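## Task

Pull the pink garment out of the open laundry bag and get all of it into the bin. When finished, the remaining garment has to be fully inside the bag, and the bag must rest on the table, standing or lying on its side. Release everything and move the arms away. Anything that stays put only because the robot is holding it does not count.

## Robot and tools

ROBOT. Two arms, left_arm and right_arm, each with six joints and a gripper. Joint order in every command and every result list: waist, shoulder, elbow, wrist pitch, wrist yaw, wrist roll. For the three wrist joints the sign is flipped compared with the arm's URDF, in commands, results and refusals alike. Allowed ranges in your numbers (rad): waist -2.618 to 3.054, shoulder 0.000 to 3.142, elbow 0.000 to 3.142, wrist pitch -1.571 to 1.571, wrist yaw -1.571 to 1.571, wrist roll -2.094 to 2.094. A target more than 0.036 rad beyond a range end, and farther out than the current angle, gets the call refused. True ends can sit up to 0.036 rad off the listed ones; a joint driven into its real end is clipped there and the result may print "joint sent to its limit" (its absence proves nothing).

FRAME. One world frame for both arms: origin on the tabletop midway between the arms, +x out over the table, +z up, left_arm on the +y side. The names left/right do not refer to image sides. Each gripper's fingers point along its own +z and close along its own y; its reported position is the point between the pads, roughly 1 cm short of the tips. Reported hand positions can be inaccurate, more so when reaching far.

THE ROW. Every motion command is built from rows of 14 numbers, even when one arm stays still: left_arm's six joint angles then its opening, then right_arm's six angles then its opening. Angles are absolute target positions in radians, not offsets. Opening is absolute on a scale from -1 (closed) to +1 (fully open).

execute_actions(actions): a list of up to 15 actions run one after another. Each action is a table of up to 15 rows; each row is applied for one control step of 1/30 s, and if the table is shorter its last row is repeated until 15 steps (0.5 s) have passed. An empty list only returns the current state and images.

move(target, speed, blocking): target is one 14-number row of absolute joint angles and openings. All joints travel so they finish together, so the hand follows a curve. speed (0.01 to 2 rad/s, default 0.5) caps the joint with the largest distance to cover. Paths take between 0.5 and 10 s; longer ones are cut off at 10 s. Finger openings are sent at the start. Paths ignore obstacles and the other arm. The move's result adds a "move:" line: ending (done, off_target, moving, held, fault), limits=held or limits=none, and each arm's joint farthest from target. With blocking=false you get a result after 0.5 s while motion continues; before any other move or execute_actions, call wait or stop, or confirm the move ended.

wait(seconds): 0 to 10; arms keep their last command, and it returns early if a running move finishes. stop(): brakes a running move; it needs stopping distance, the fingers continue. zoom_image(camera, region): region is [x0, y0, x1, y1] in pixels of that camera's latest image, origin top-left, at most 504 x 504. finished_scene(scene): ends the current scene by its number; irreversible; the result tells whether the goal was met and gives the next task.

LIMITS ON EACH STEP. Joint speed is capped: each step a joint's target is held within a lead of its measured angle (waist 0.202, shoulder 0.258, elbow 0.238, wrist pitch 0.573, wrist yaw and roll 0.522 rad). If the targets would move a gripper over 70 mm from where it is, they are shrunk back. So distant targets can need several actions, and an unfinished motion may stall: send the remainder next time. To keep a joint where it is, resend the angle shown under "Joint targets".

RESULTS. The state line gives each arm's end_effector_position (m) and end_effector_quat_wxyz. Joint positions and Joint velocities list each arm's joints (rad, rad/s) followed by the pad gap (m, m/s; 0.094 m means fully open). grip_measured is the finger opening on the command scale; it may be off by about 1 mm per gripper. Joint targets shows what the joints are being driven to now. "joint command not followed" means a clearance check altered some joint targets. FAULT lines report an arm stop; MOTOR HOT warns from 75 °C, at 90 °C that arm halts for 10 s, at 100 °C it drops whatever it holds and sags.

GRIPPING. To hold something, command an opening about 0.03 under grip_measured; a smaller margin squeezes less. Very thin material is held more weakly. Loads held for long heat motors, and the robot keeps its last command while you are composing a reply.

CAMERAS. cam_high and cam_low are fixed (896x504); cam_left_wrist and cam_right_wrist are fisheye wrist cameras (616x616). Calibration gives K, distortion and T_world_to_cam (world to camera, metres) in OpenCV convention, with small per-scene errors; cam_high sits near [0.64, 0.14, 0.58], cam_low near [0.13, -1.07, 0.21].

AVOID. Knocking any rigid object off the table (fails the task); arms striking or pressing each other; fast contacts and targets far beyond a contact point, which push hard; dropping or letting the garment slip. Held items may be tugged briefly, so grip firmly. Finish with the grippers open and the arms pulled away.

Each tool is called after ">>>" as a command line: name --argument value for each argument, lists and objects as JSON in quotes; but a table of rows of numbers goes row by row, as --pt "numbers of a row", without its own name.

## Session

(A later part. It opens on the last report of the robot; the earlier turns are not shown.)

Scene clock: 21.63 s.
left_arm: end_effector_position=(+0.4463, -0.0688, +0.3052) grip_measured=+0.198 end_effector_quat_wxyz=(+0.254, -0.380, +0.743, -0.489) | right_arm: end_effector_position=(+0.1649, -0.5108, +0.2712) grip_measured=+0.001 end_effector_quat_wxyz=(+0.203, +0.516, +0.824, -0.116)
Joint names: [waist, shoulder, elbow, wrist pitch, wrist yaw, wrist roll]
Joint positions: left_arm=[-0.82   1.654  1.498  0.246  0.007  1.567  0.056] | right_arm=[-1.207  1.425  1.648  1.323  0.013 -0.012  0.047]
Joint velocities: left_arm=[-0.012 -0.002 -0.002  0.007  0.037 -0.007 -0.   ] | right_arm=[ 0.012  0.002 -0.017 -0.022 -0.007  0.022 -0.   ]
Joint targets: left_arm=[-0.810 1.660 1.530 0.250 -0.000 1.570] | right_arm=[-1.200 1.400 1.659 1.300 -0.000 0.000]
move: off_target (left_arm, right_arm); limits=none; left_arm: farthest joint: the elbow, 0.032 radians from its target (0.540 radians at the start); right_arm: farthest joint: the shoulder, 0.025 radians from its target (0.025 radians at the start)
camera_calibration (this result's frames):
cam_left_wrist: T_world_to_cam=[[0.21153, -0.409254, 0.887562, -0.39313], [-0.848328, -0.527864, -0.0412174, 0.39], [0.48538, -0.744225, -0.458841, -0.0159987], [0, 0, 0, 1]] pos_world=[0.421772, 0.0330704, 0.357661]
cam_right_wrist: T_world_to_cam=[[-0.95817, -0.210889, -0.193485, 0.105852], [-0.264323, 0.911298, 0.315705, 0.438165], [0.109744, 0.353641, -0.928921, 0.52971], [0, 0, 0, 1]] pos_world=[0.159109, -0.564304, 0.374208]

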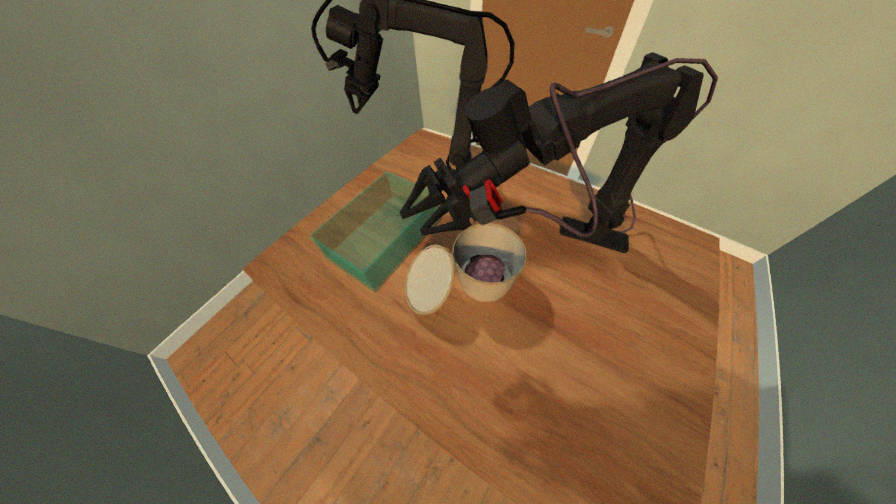

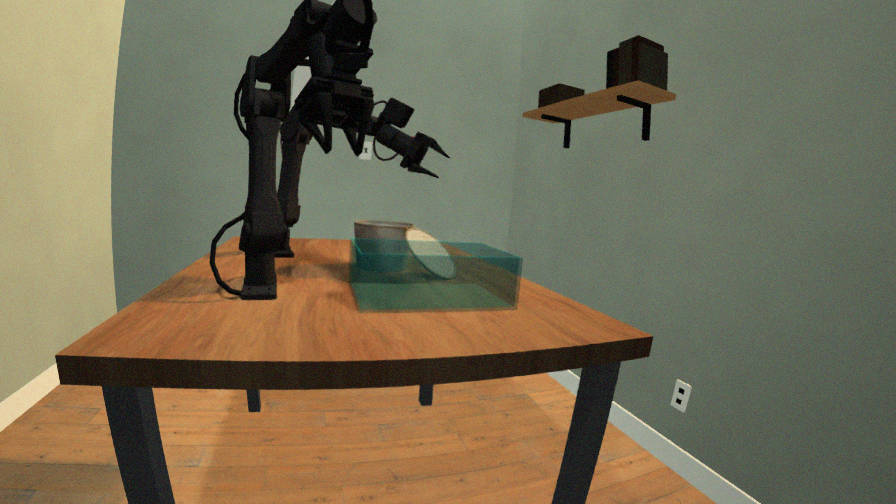

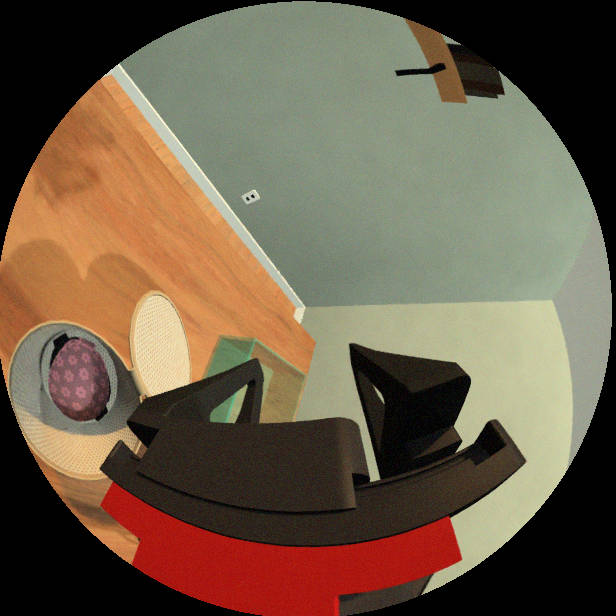

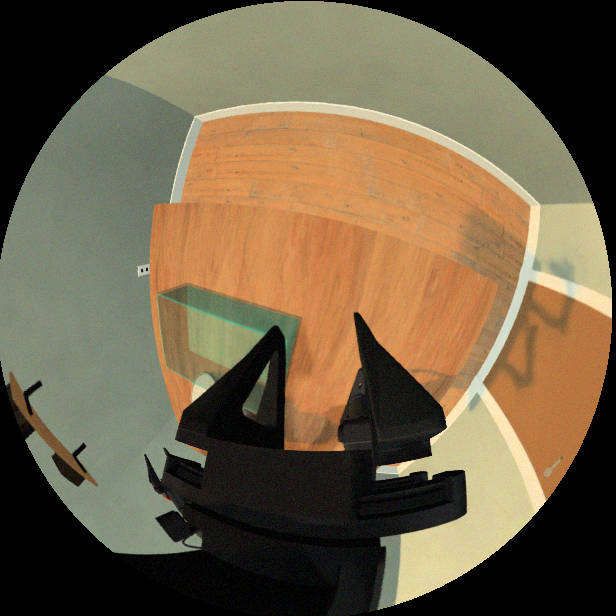

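>>> move --target '[0.3,0.8,0.9,0.6,0,1.57,0.2,0.565,1.85,1.89,1.28,0,0,-0.1]' --speed 1

>>> move --target '[0.3,0.8,0.9,0.6,0,1.57,0.2,0.565,2.14,2.03,1.42,0,0,-0.1]' --speed 0.4

Scene clock: 30.07 s.
left_arm: end_effector_position=(+0.2850, +0.3752, +0.2806) grip_measured=+0.198 end_effector_quat_wxyz=(-0.445, +0.731, -0.443, +0.267) | right_arm: end_effector_position=(+0.3361, +0.0270, +0.1946) grip_measured=-0.099 end_effector_quat_wxyz=(+0.130, -0.321, +0.937, +0.049)
Joint names: [waist, shoulder, elbow, wrist pitch, wrist yaw, wrist roll]
Joint positions: left_arm=[0.291 0.819 0.919 0.58  0.001 1.567 0.056] | right_arm=[ 0.571  1.848  1.852  1.297  0.007 -0.009  0.042]
Joint velocities: left_arm=[ 0.012  0.012 -0.002 -0.007  0.051  0.066 -0.   ] | right_arm=[ 0.007  0.007 -0.007 -0.022 -0.081  0.037 -0.001]
Joint targets: left_arm=[0.300 0.800 0.900 0.600 -0.000 1.570] | right_arm=[0.565 1.850 1.890 1.280 -0.000 0.000]
move: off_target (right_arm); limits=none; left_arm: farthest joint: the wrist pitch, 0.020 radians from its target (0.354 radians at the start); right_arm: farthest joint: the elbow, 0.038 radians from its target (0.242 radians at the start)
camera_calibration (this result's frames):
cam_left_wrist: T_world_to_cam=[[0.519432, 0.0386593, 0.853637, -0.401757], [0.089582, -0.995935, -0.00940638, 0.385936], [0.849803, 0.0813564, -0.520784, -0.0147513], [0, 0, 0, 1]] pos_world=[0.186649, 0.401099, 0.338903]
cam_right_wrist: T_world_to_cam=[[0.378883, -0.915086, -0.138075, -0.0727013], [-0.777877, -0.395731, 0.488165, 0.191872], [-0.501354, -0.0775522, -0.86176, 0.45355], [0, 0, 0, 1]] pos_world=[0.404187, 0.0445756, 0.287147]

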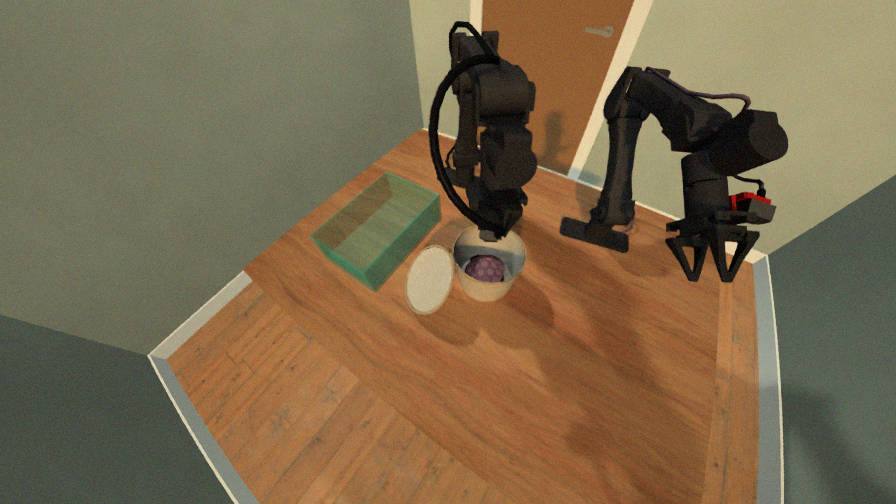

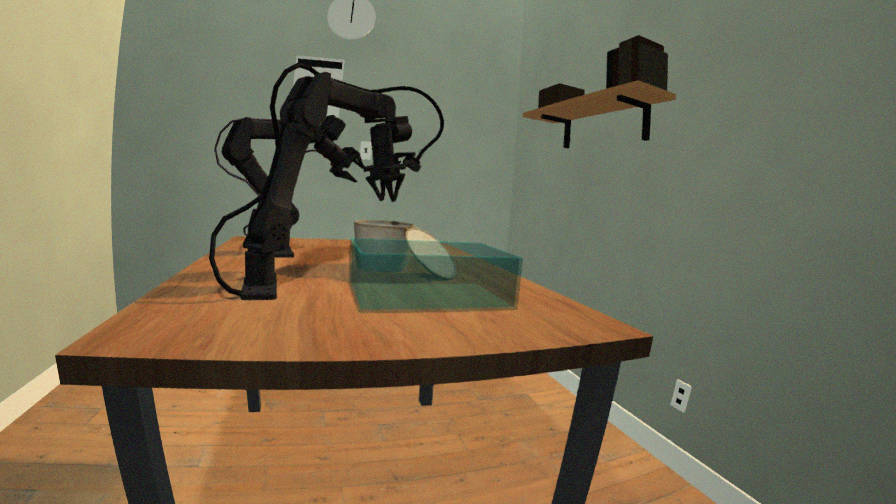

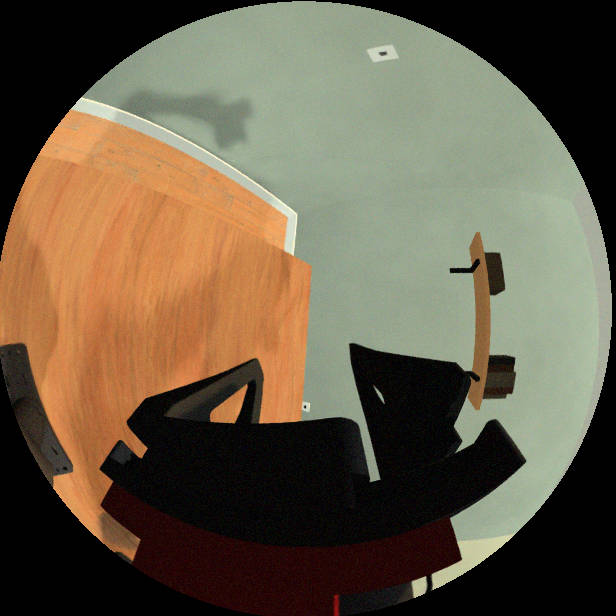

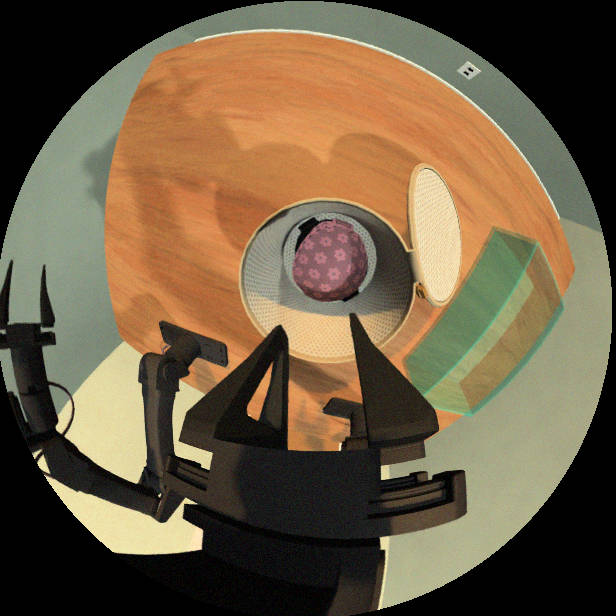

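Scene clock: 31.43 s.
left_arm: end_effector_position=(+0.2849, +0.3752, +0.2805) grip_measured=+0.198 end_effector_quat_wxyz=(-0.445, +0.731, -0.443, +0.266) | right_arm: end_effector_position=(+0.3453, +0.0342, +0.1143) grip_measured=-0.099 end_effector_quat_wxyz=(+0.003, -0.323, +0.946, +0.005)
Joint names: [waist, shoulder, elbow, wrist pitch, wrist yaw, wrist roll]
Joint positions: left_arm=[0.291 0.819 0.919 0.581 0.001 1.567 0.056] | right_arm=[ 0.571  2.144  1.993  1.409  0.007 -0.009  0.042]
Joint velocities: left_arm=[-0.012 -0.002 -0.007  0.007  0.081  0.051  0.001] | right_arm=[ 0.012  0.002 -0.012 -0.051 -0.037  0.051  0.   ]
Joint targets: left_arm=[0.300 0.800 0.900 0.600 -0.000 1.570] | right_arm=[0.565 2.140 2.030 1.420 0.000 0.000]
move: off_target (right_arm); limits=none; left_arm: farthest joint: the shoulder, 0.019 radians from its target (0.019 radians at the start); right_arm: farthest joint: the elbow, 0.037 radians from its target (0.178 radians at the start)
camera_calibration (this result's frames):
cam_left_wrist: T_world_to_cam=[[0.519721, 0.038811, 0.853454, -0.401752], [0.0895788, -0.995937, -0.0092596, 0.385878], [0.849627, 0.0812638, -0.521085, -0.014591], [0, 0, 0, 1]] pos_world=[0.186629, 0.401088, 0.338847]
cam_right_wrist: T_world_to_cam=[[0.357731, -0.931784, -0.0617001, -0.0815076], [-0.652338, -0.29663, 0.697471, 0.170361], [-0.668194, -0.209257, -0.713952, 0.434708], [0, 0, 0, 1]] pos_world=[0.43076, 0.0655524, 0.18651]

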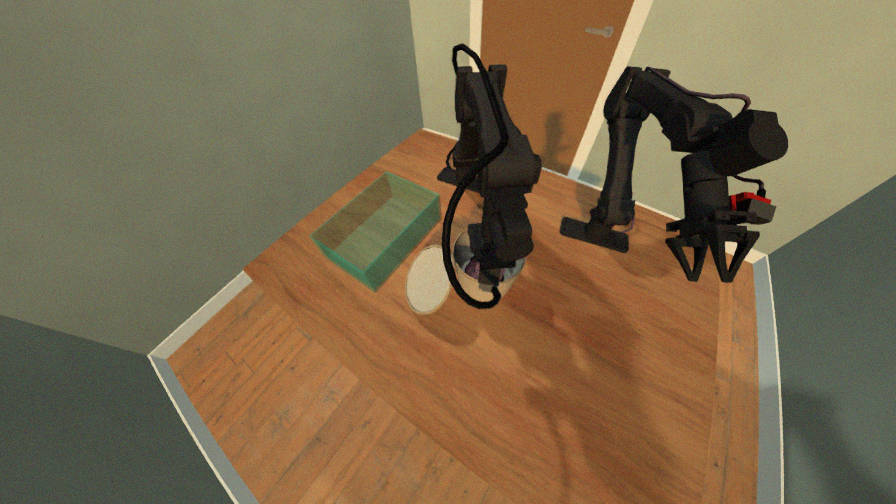

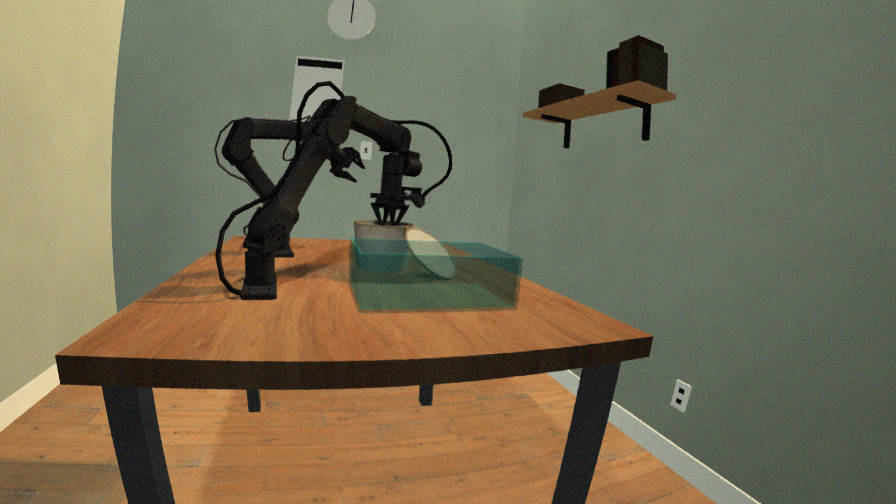

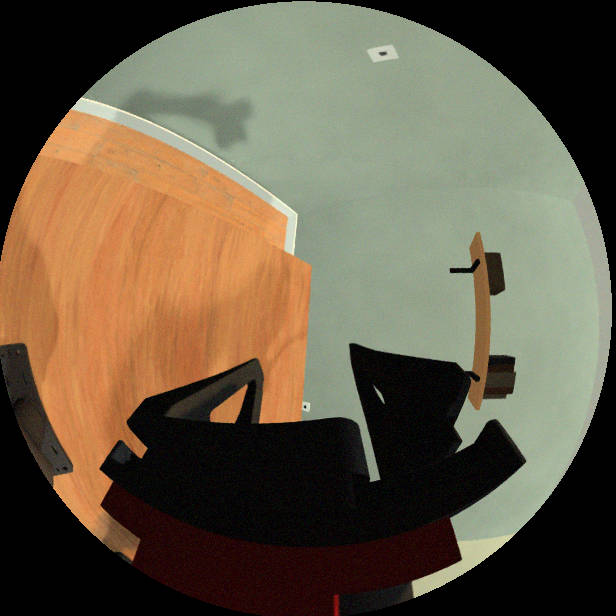

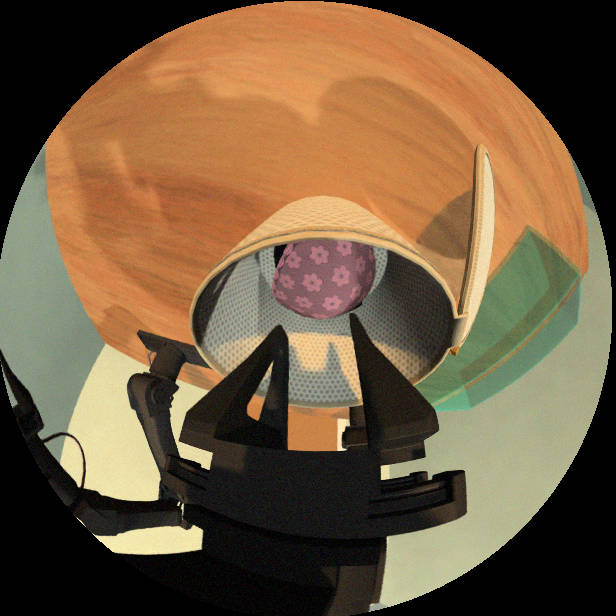

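>>> move --target '[0.3,0.8,0.9,0.6,0,1.57,0.2,0.54,1.92,1.44,0.865,0,0,-0.1]' --speed 0.4

>>> move --target '[0.3,0.8,0.9,0.6,0,1.57,0.2,0.54,1.92,1.44,0.865,0,0,-1]'

>>> move --target '[0.3,0.8,0.9,0.6,0,1.57,0.2,0.54,1.82,1.8,1.2,0,0,-1]' --speed 0.3

Scene clock: 37.03 s.
left_arm: end_effector_position=(+0.2849, +0.3751, +0.2805) grip_measured=+0.198 end_effector_quat_wxyz=(-0.444, +0.731, -0.443, +0.266) | right_arm: end_effector_position=(+0.3426, +0.0218, +0.0583) grip_measured=-0.099 end_effector_quat_wxyz=(+0.087, -0.312, +0.945, +0.035)
Joint names: [waist, shoulder, elbow, wrist pitch, wrist yaw, wrist roll]
Joint positions: left_arm=[0.291 0.819 0.919 0.581 0.001 1.567 0.056] | right_arm=[ 0.55   1.945  1.456  0.896  0.011 -0.009  0.042]
Joint velocities: left_arm=[-0.017 -0.002 -0.002 -0.022 -0.037  0.007 -0.   ] | right_arm=[-0.022 -0.012  0.002  0.037 -0.022 -0.007  0.002]
Joint targets: left_arm=[0.300 0.800 0.900 0.600 0.000 1.570] | right_arm=[0.540 1.920 1.440 0.865 0.000 -0.000]
move: off_target (right_arm); limits=none; left_arm: farthest joint: the shoulder, 0.019 radians from its target (0.019 radians at the start); right_arm: farthest joint: the wrist pitch, 0.031 radians from its target (0.545 radians at the start)
camera_calibration (this result's frames):
cam_left_wrist: T_world_to_cam=[[0.520009, 0.0389627, 0.853272, -0.401747], [0.0895757, -0.995938, -0.00911283, 0.385821], [0.849451, 0.0811712, -0.521387, -0.0144308], [0, 0, 0, 1]] pos_world=[0.18661, 0.401078, 0.338792]
cam_right_wrist: T_world_to_cam=[[0.350472, -0.929341, -0.116169, -0.0899686], [-0.746479, -0.352091, 0.564625, 0.245192], [-0.565632, -0.111168, -0.817131, 0.359048], [0, 0, 0, 1]] pos_world=[0.417651, 0.0426329, 0.144496]

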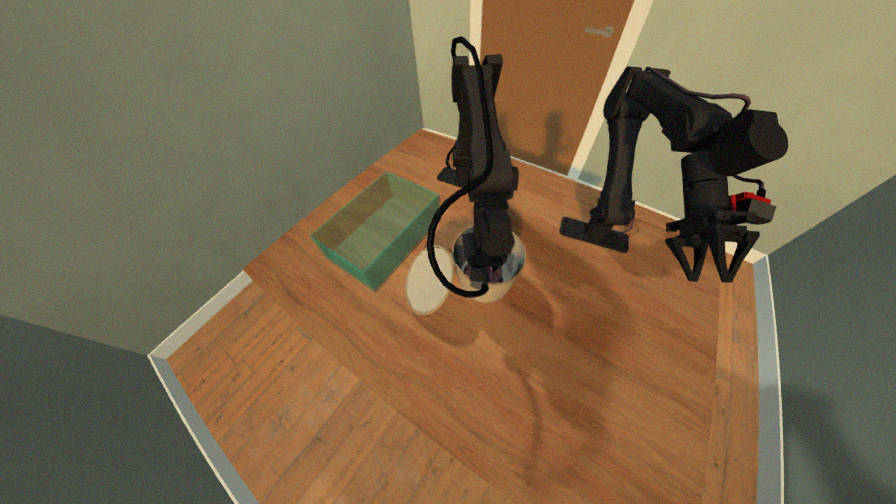

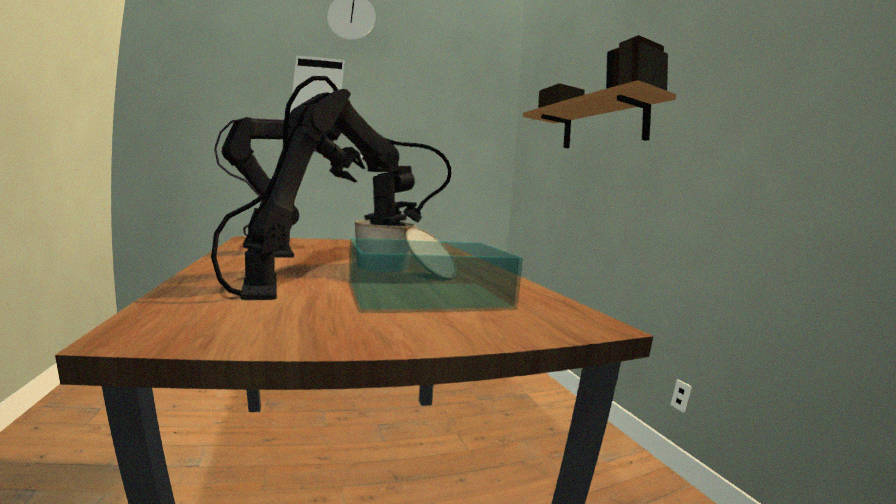

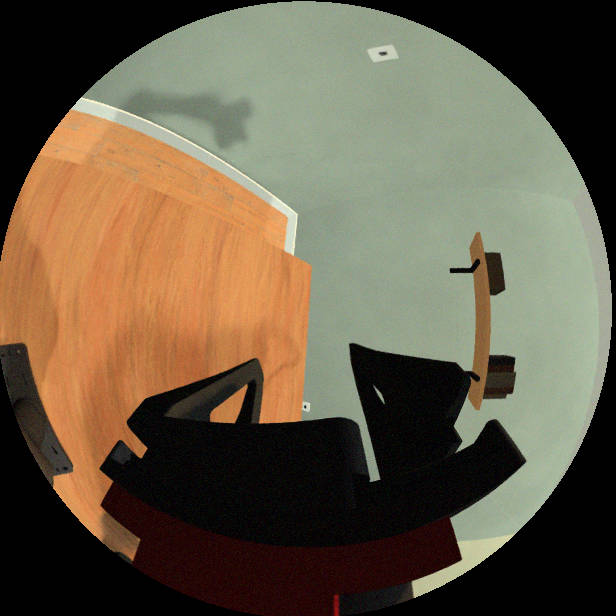

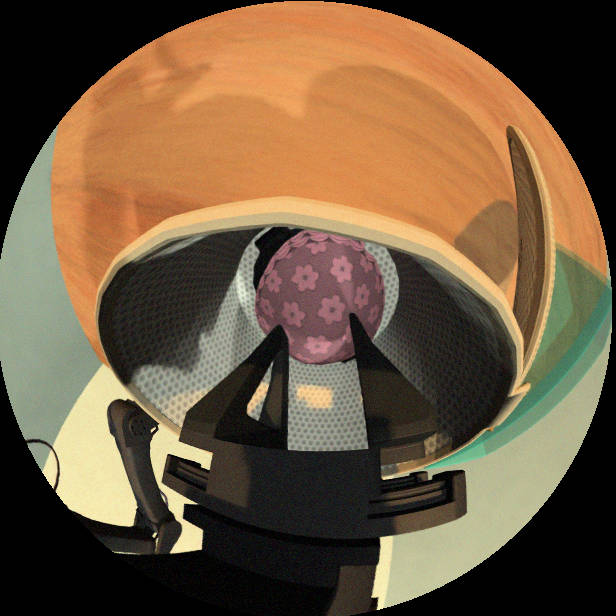

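Scene clock: 37.73 s.
left_arm: end_effector_position=(+0.2849, +0.3751, +0.2805) grip_measured=+0.198 end_effector_quat_wxyz=(-0.444, +0.731, -0.443, +0.266) | right_arm: end_effector_position=(+0.3458, +0.0224, +0.0622) grip_measured=-0.955 end_effector_quat_wxyz=(+0.096, -0.311, +0.945, +0.037)
Joint names: [waist, shoulder, elbow, wrist pitch, wrist yaw, wrist roll]
Joint positions: left_arm=[0.291 0.819 0.919 0.581 0.001 1.567 0.056] | right_arm=[ 0.547  1.936  1.456  0.886  0.009 -0.009  0.002]
Joint velocities: left_arm=[ 0.012  0.007 -0.002 -0.007 -0.007  0.007 -0.   ] | right_arm=[-0.012  0.012  0.017  0.11   0.022 -0.022 -0.001]
Joint targets: left_arm=[0.300 0.800 0.900 0.600 -0.000 1.570] | right_arm=[0.540 1.920 1.440 0.865 0.000 0.000]
move: off_target (right_arm); limits=none; left_arm: farthest joint: the shoulder, 0.019 radians from its target (0.019 radians at the start); right_arm: farthest joint: the wrist pitch, 0.021 radians from its target (0.031 radians at the start)
camera_calibration (this result's frames):
cam_left_wrist: T_world_to_cam=[[0.520009, 0.0389627, 0.853272, -0.401747], [0.0895757, -0.995938, -0.00911283, 0.385821], [0.849451, 0.0811712, -0.521387, -0.0144308], [0, 0, 0, 1]] pos_world=[0.18661, 0.401078, 0.338792]
cam_right_wrist: T_world_to_cam=[[0.349274, -0.929263, -0.120324, -0.0894083], [-0.75633, -0.355392, 0.549237, 0.250057], [-0.553148, -0.10083, -0.826959, 0.360176], [0, 0, 0, 1]] pos_world=[0.419584, 0.042101, 0.149752]

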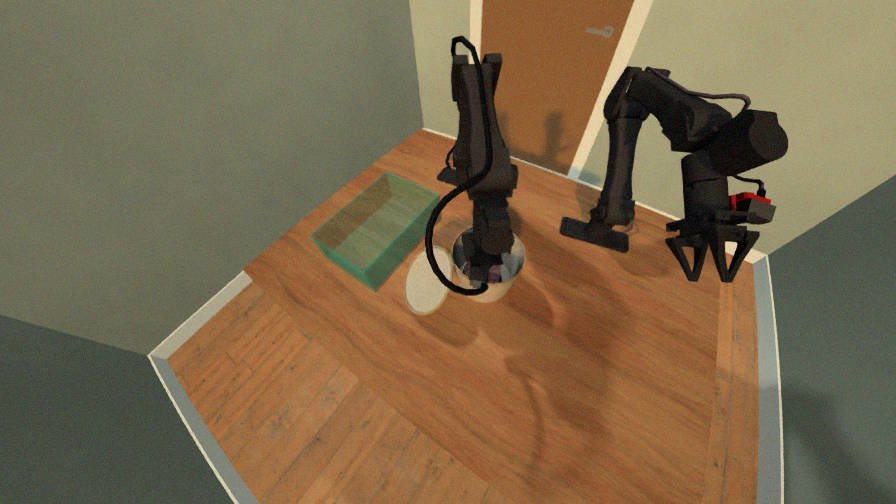

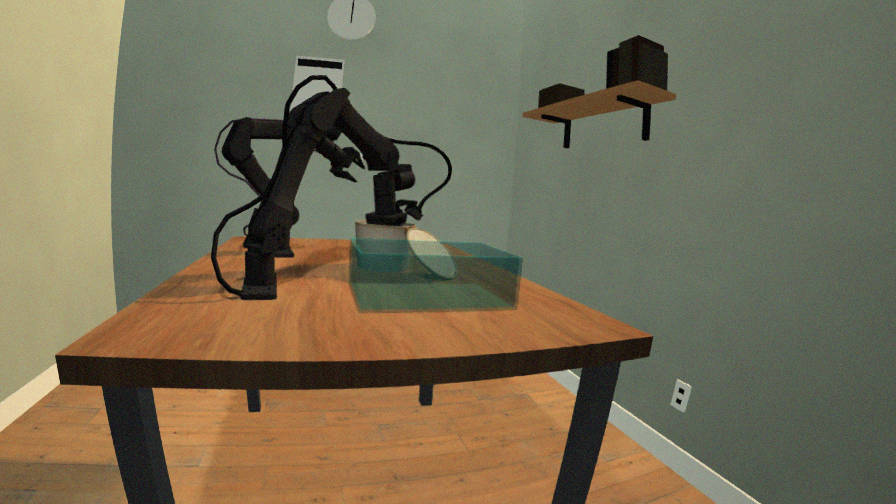

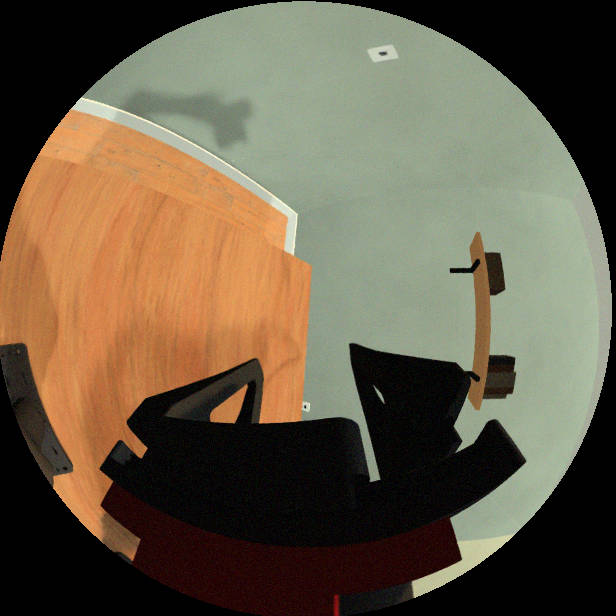

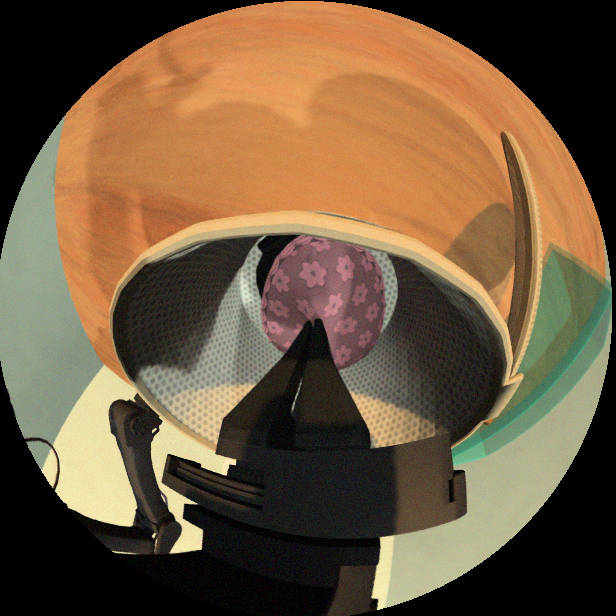

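Scene clock: 39.57 s.
left_arm: end_effector_position=(+0.2849, +0.3751, +0.2805) grip_measured=+0.198 end_effector_quat_wxyz=(-0.444, +0.731, -0.443, +0.266) | right_arm: end_effector_position=(+0.3489, +0.0247, +0.1750) grip_measured=-0.956 end_effector_quat_wxyz=(+0.138, -0.309, +0.940, +0.052)
Joint names: [waist, shoulder, elbow, wrist pitch, wrist yaw, wrist roll]
Joint positions: left_arm=[0.291 0.819 0.919 0.581 0.001 1.567 0.056] | right_arm=[ 0.547  1.849  1.769  1.195  0.009 -0.009  0.002]
Joint velocities: left_arm=[-0.037 -0.002 -0.007 -0.007  0.037  0.037  0.001] | right_arm=[ 0.022 -0.022 -0.002  0.022  0.081  0.022  0.001]
Joint targets: left_arm=[0.300 0.800 0.900 0.600 0.000 1.570] | right_arm=[0.540 1.820 1.800 1.200 0.000 -0.000]
move: off_target (right_arm); limits=none; left_arm: farthest joint: the shoulder, 0.019 radians from its target (0.019 radians at the start); right_arm: farthest joint: the elbow, 0.031 radians from its target (0.344 radians at the start)
camera_calibration (this result's frames):
cam_left_wrist: T_world_to_cam=[[0.520009, 0.0389627, 0.853272, -0.401747], [0.0895757, -0.995938, -0.00911283, 0.385821], [0.849451, 0.0811712, -0.521387, -0.0144308], [0, 0, 0, 1]] pos_world=[0.18661, 0.401078, 0.338792]
cam_right_wrist: T_world_to_cam=[[0.358828, -0.922092, -0.144871, -0.0739761], [-0.793174, -0.383044, 0.473447, 0.218074], [-0.492054, -0.0549783, -0.868827, 0.440267], [0, 0, 0, 1]] pos_world=[0.416151, 0.0395243, 0.268552]

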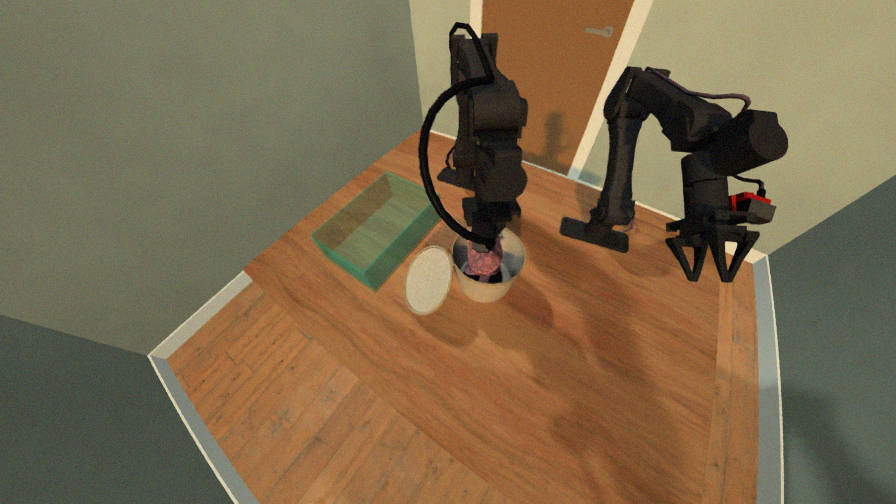

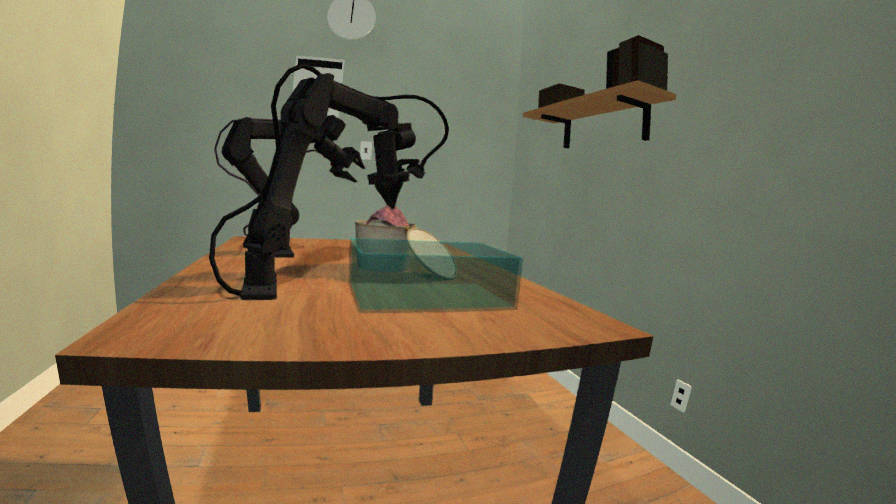

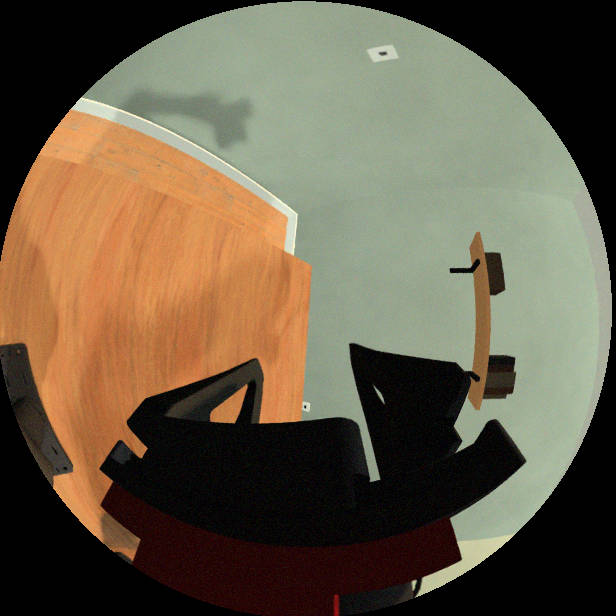

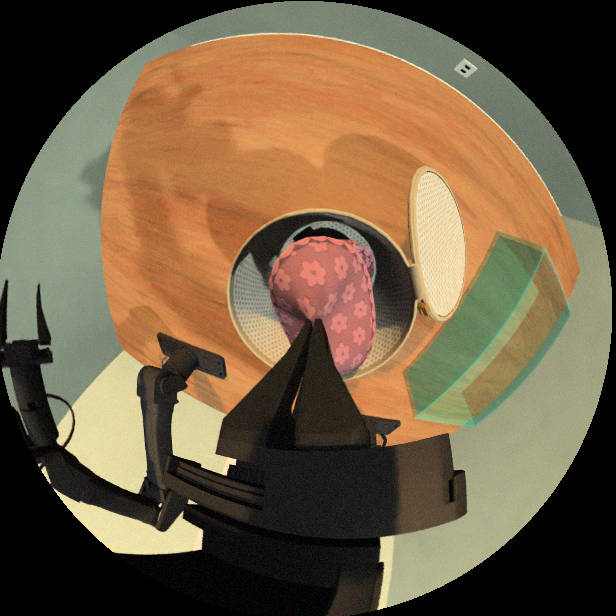

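>>> move --target '[0.3,0.8,0.9,0.6,0,1.57,0.2,0.54,1.4,2.05,0.95,0,0,-1]' --speed 0.25

>>> move --target '[0.3,0.8,0.9,0.6,0,1.57,0.2,-0.275,1.4,2.0,0.95,0,0,-1]' --speed 0.4

Scene clock: 44.33 s.
left_arm: end_effector_position=(+0.2849, +0.3751, +0.2805) grip_measured=+0.198 end_effector_quat_wxyz=(-0.444, +0.731, -0.443, +0.266) | right_arm: end_effector_position=(+0.3205, +0.0034, +0.4780) grip_measured=-0.956 end_effector_quat_wxyz=(+0.533, -0.260, +0.784, +0.185)
Joint names: [waist, shoulder, elbow, wrist pitch, wrist yaw, wrist roll]
Joint positions: left_arm=[0.291 0.819 0.919 0.581 0.001 1.567 0.056] | right_arm=[ 0.547  1.417  2.024  0.979  0.009 -0.009  0.002]
Joint velocities: left_arm=[-0.012 -0.007 -0.037 -0.007 -0.007  0.037 -0.001] | right_arm=[ 0.012 -0.012  0.002 -0.037  0.051  0.022  0.   ]
Joint targets: left_arm=[0.300 0.800 0.900 0.600 -0.000 1.570] | right_arm=[0.540 1.400 2.050 0.950 0.000 0.000]
move: off_target (right_arm); limits=none; left_arm: farthest joint: the shoulder, 0.019 radians from its target (0.019 radians at the start); right_arm: farthest joint: the wrist pitch, 0.029 radians from its target (0.245 radians at the start)
camera_calibration (this result's frames):
cam_left_wrist: T_world_to_cam=[[0.520009, 0.0389627, 0.853272, -0.401747], [0.0895757, -0.995938, -0.00911283, 0.385821], [0.849451, 0.0811712, -0.521387, -0.0144308], [0, 0, 0, 1]] pos_world=[0.18661, 0.401078, 0.338792]
cam_right_wrist: T_world_to_cam=[[0.530861, -0.792979, -0.298951, -0.0214705], [-0.82743, -0.408754, -0.385071, 0.465368], [0.183156, 0.45178, -0.873126, 0.472297], [0, 0, 0, 1]] pos_world=[0.309954, -0.0401787, 0.585156]

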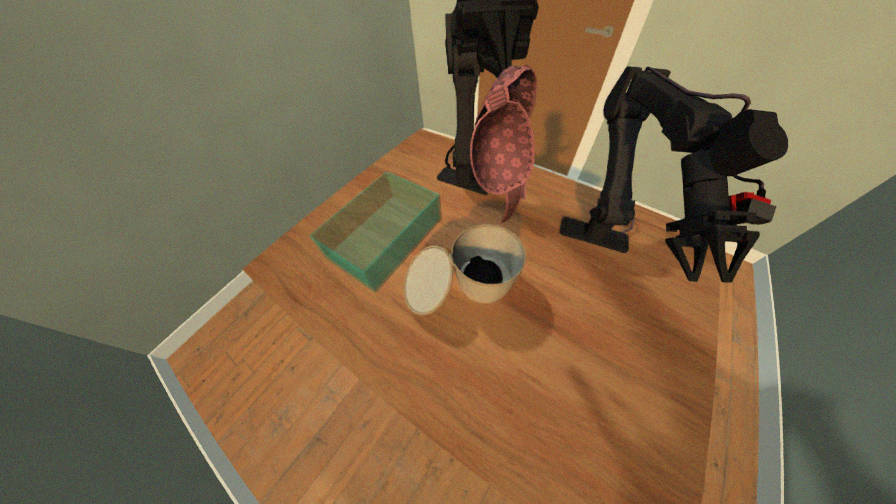

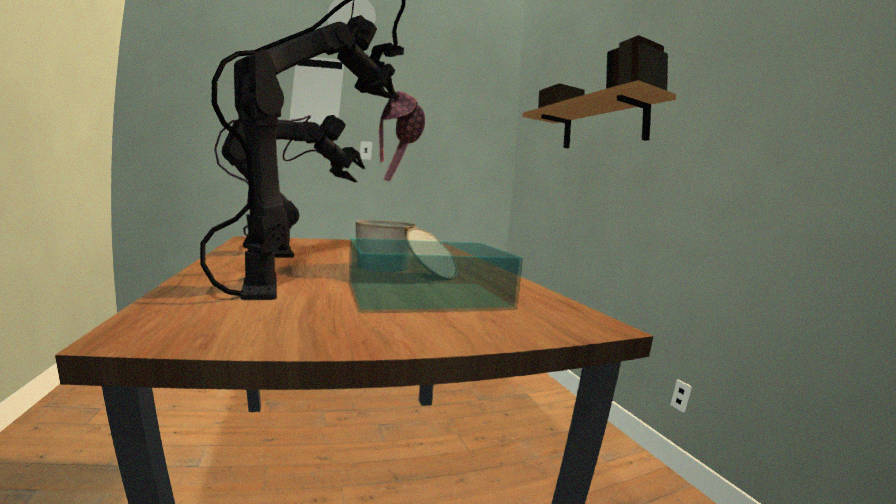

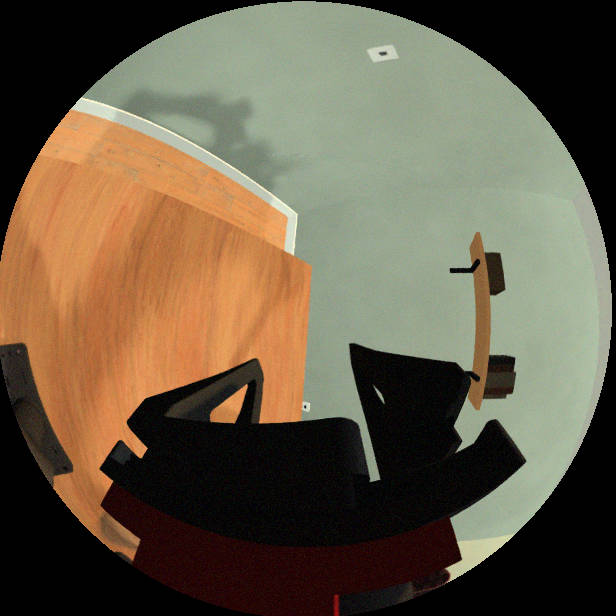

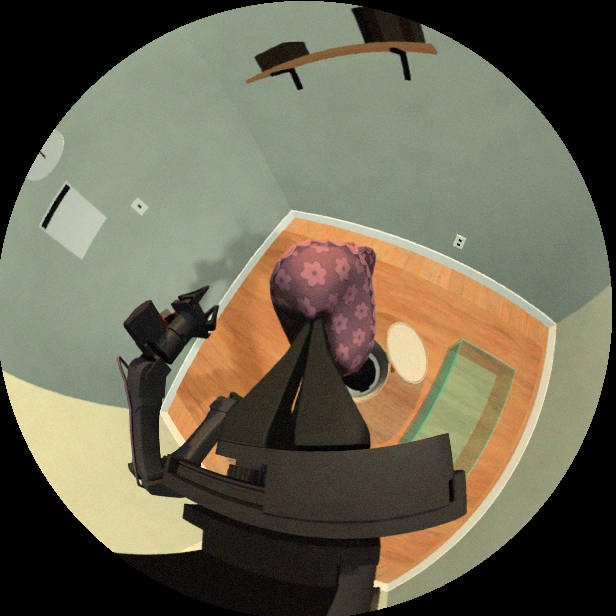

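Scene clock: 46.77 s.
left_arm: end_effector_position=(+0.2849, +0.3751, +0.2805) grip_measured=+0.198 end_effector_quat_wxyz=(-0.444, +0.731, -0.443, +0.266) | right_arm: end_effector_position=(+0.3938, -0.2889, +0.4717) grip_measured=-0.956 end_effector_quat_wxyz=(+0.555, +0.074, +0.827, -0.043)
Joint names: [waist, shoulder, elbow, wrist pitch, wrist yaw, wrist roll]
Joint positions: left_arm=[0.291 0.819 0.919 0.581 0.001 1.567 0.056] | right_arm=[-0.27   1.417  2.009  0.981  0.007 -0.009  0.002]
Joint velocities: left_arm=[ 0.002  0.002 -0.027 -0.022 -0.007  0.081 -0.001] | right_arm=[-0.017 -0.007 -0.002 -0.007 -0.022 -0.007 -0.001]
Joint targets: left_arm=[0.300 0.800 0.900 0.600 -0.000 1.570] | right_arm=[-0.275 1.400 2.000 0.950 0.000 0.000]
move: off_target (right_arm); limits=none; left_arm: farthest joint: the shoulder, 0.019 radians from its target (0.019 radians at the start); right_arm: farthest joint: the wrist pitch, 0.031 radians from its target (0.029 radians at the start)
camera_calibration (this result's frames):
cam_left_wrist: T_world_to_cam=[[0.520009, 0.0389627, 0.853272, -0.401747], [0.0895757, -0.995938, -0.00911283, 0.385821], [0.849451, 0.0811712, -0.521387, -0.0144308], [0, 0, 0, 1]] pos_world=[0.18661, 0.401078, 0.338792]
cam_right_wrist: T_world_to_cam=[[-0.221758, -0.928738, -0.297102, -0.0377452], [-0.869771, 0.326141, -0.370312, 0.626121], [0.44082, 0.176291, -0.880113, 0.407747], [0, 0, 0, 1]] pos_world=[0.356469, -0.311141, 0.579509]

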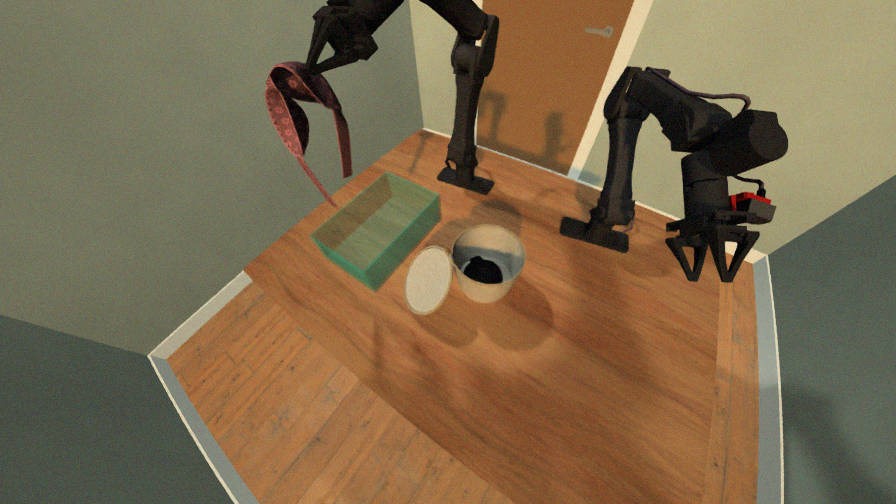

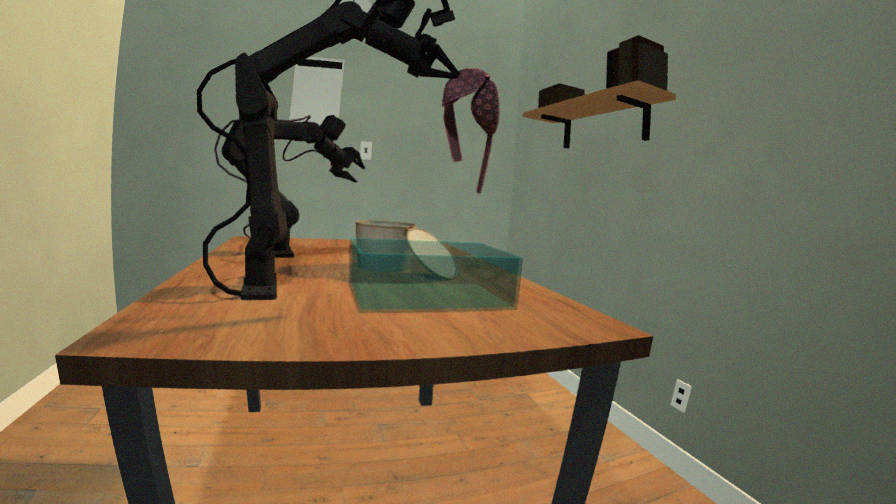

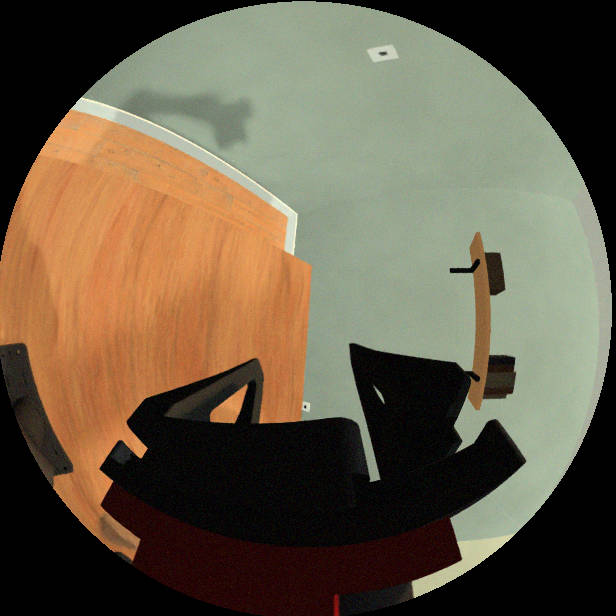

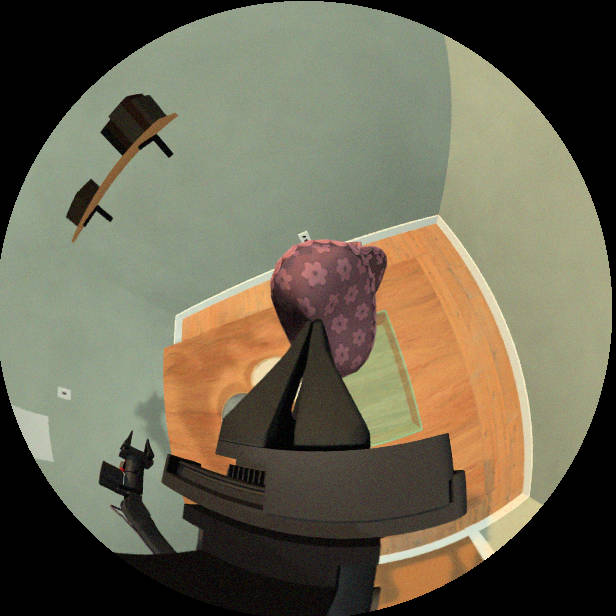

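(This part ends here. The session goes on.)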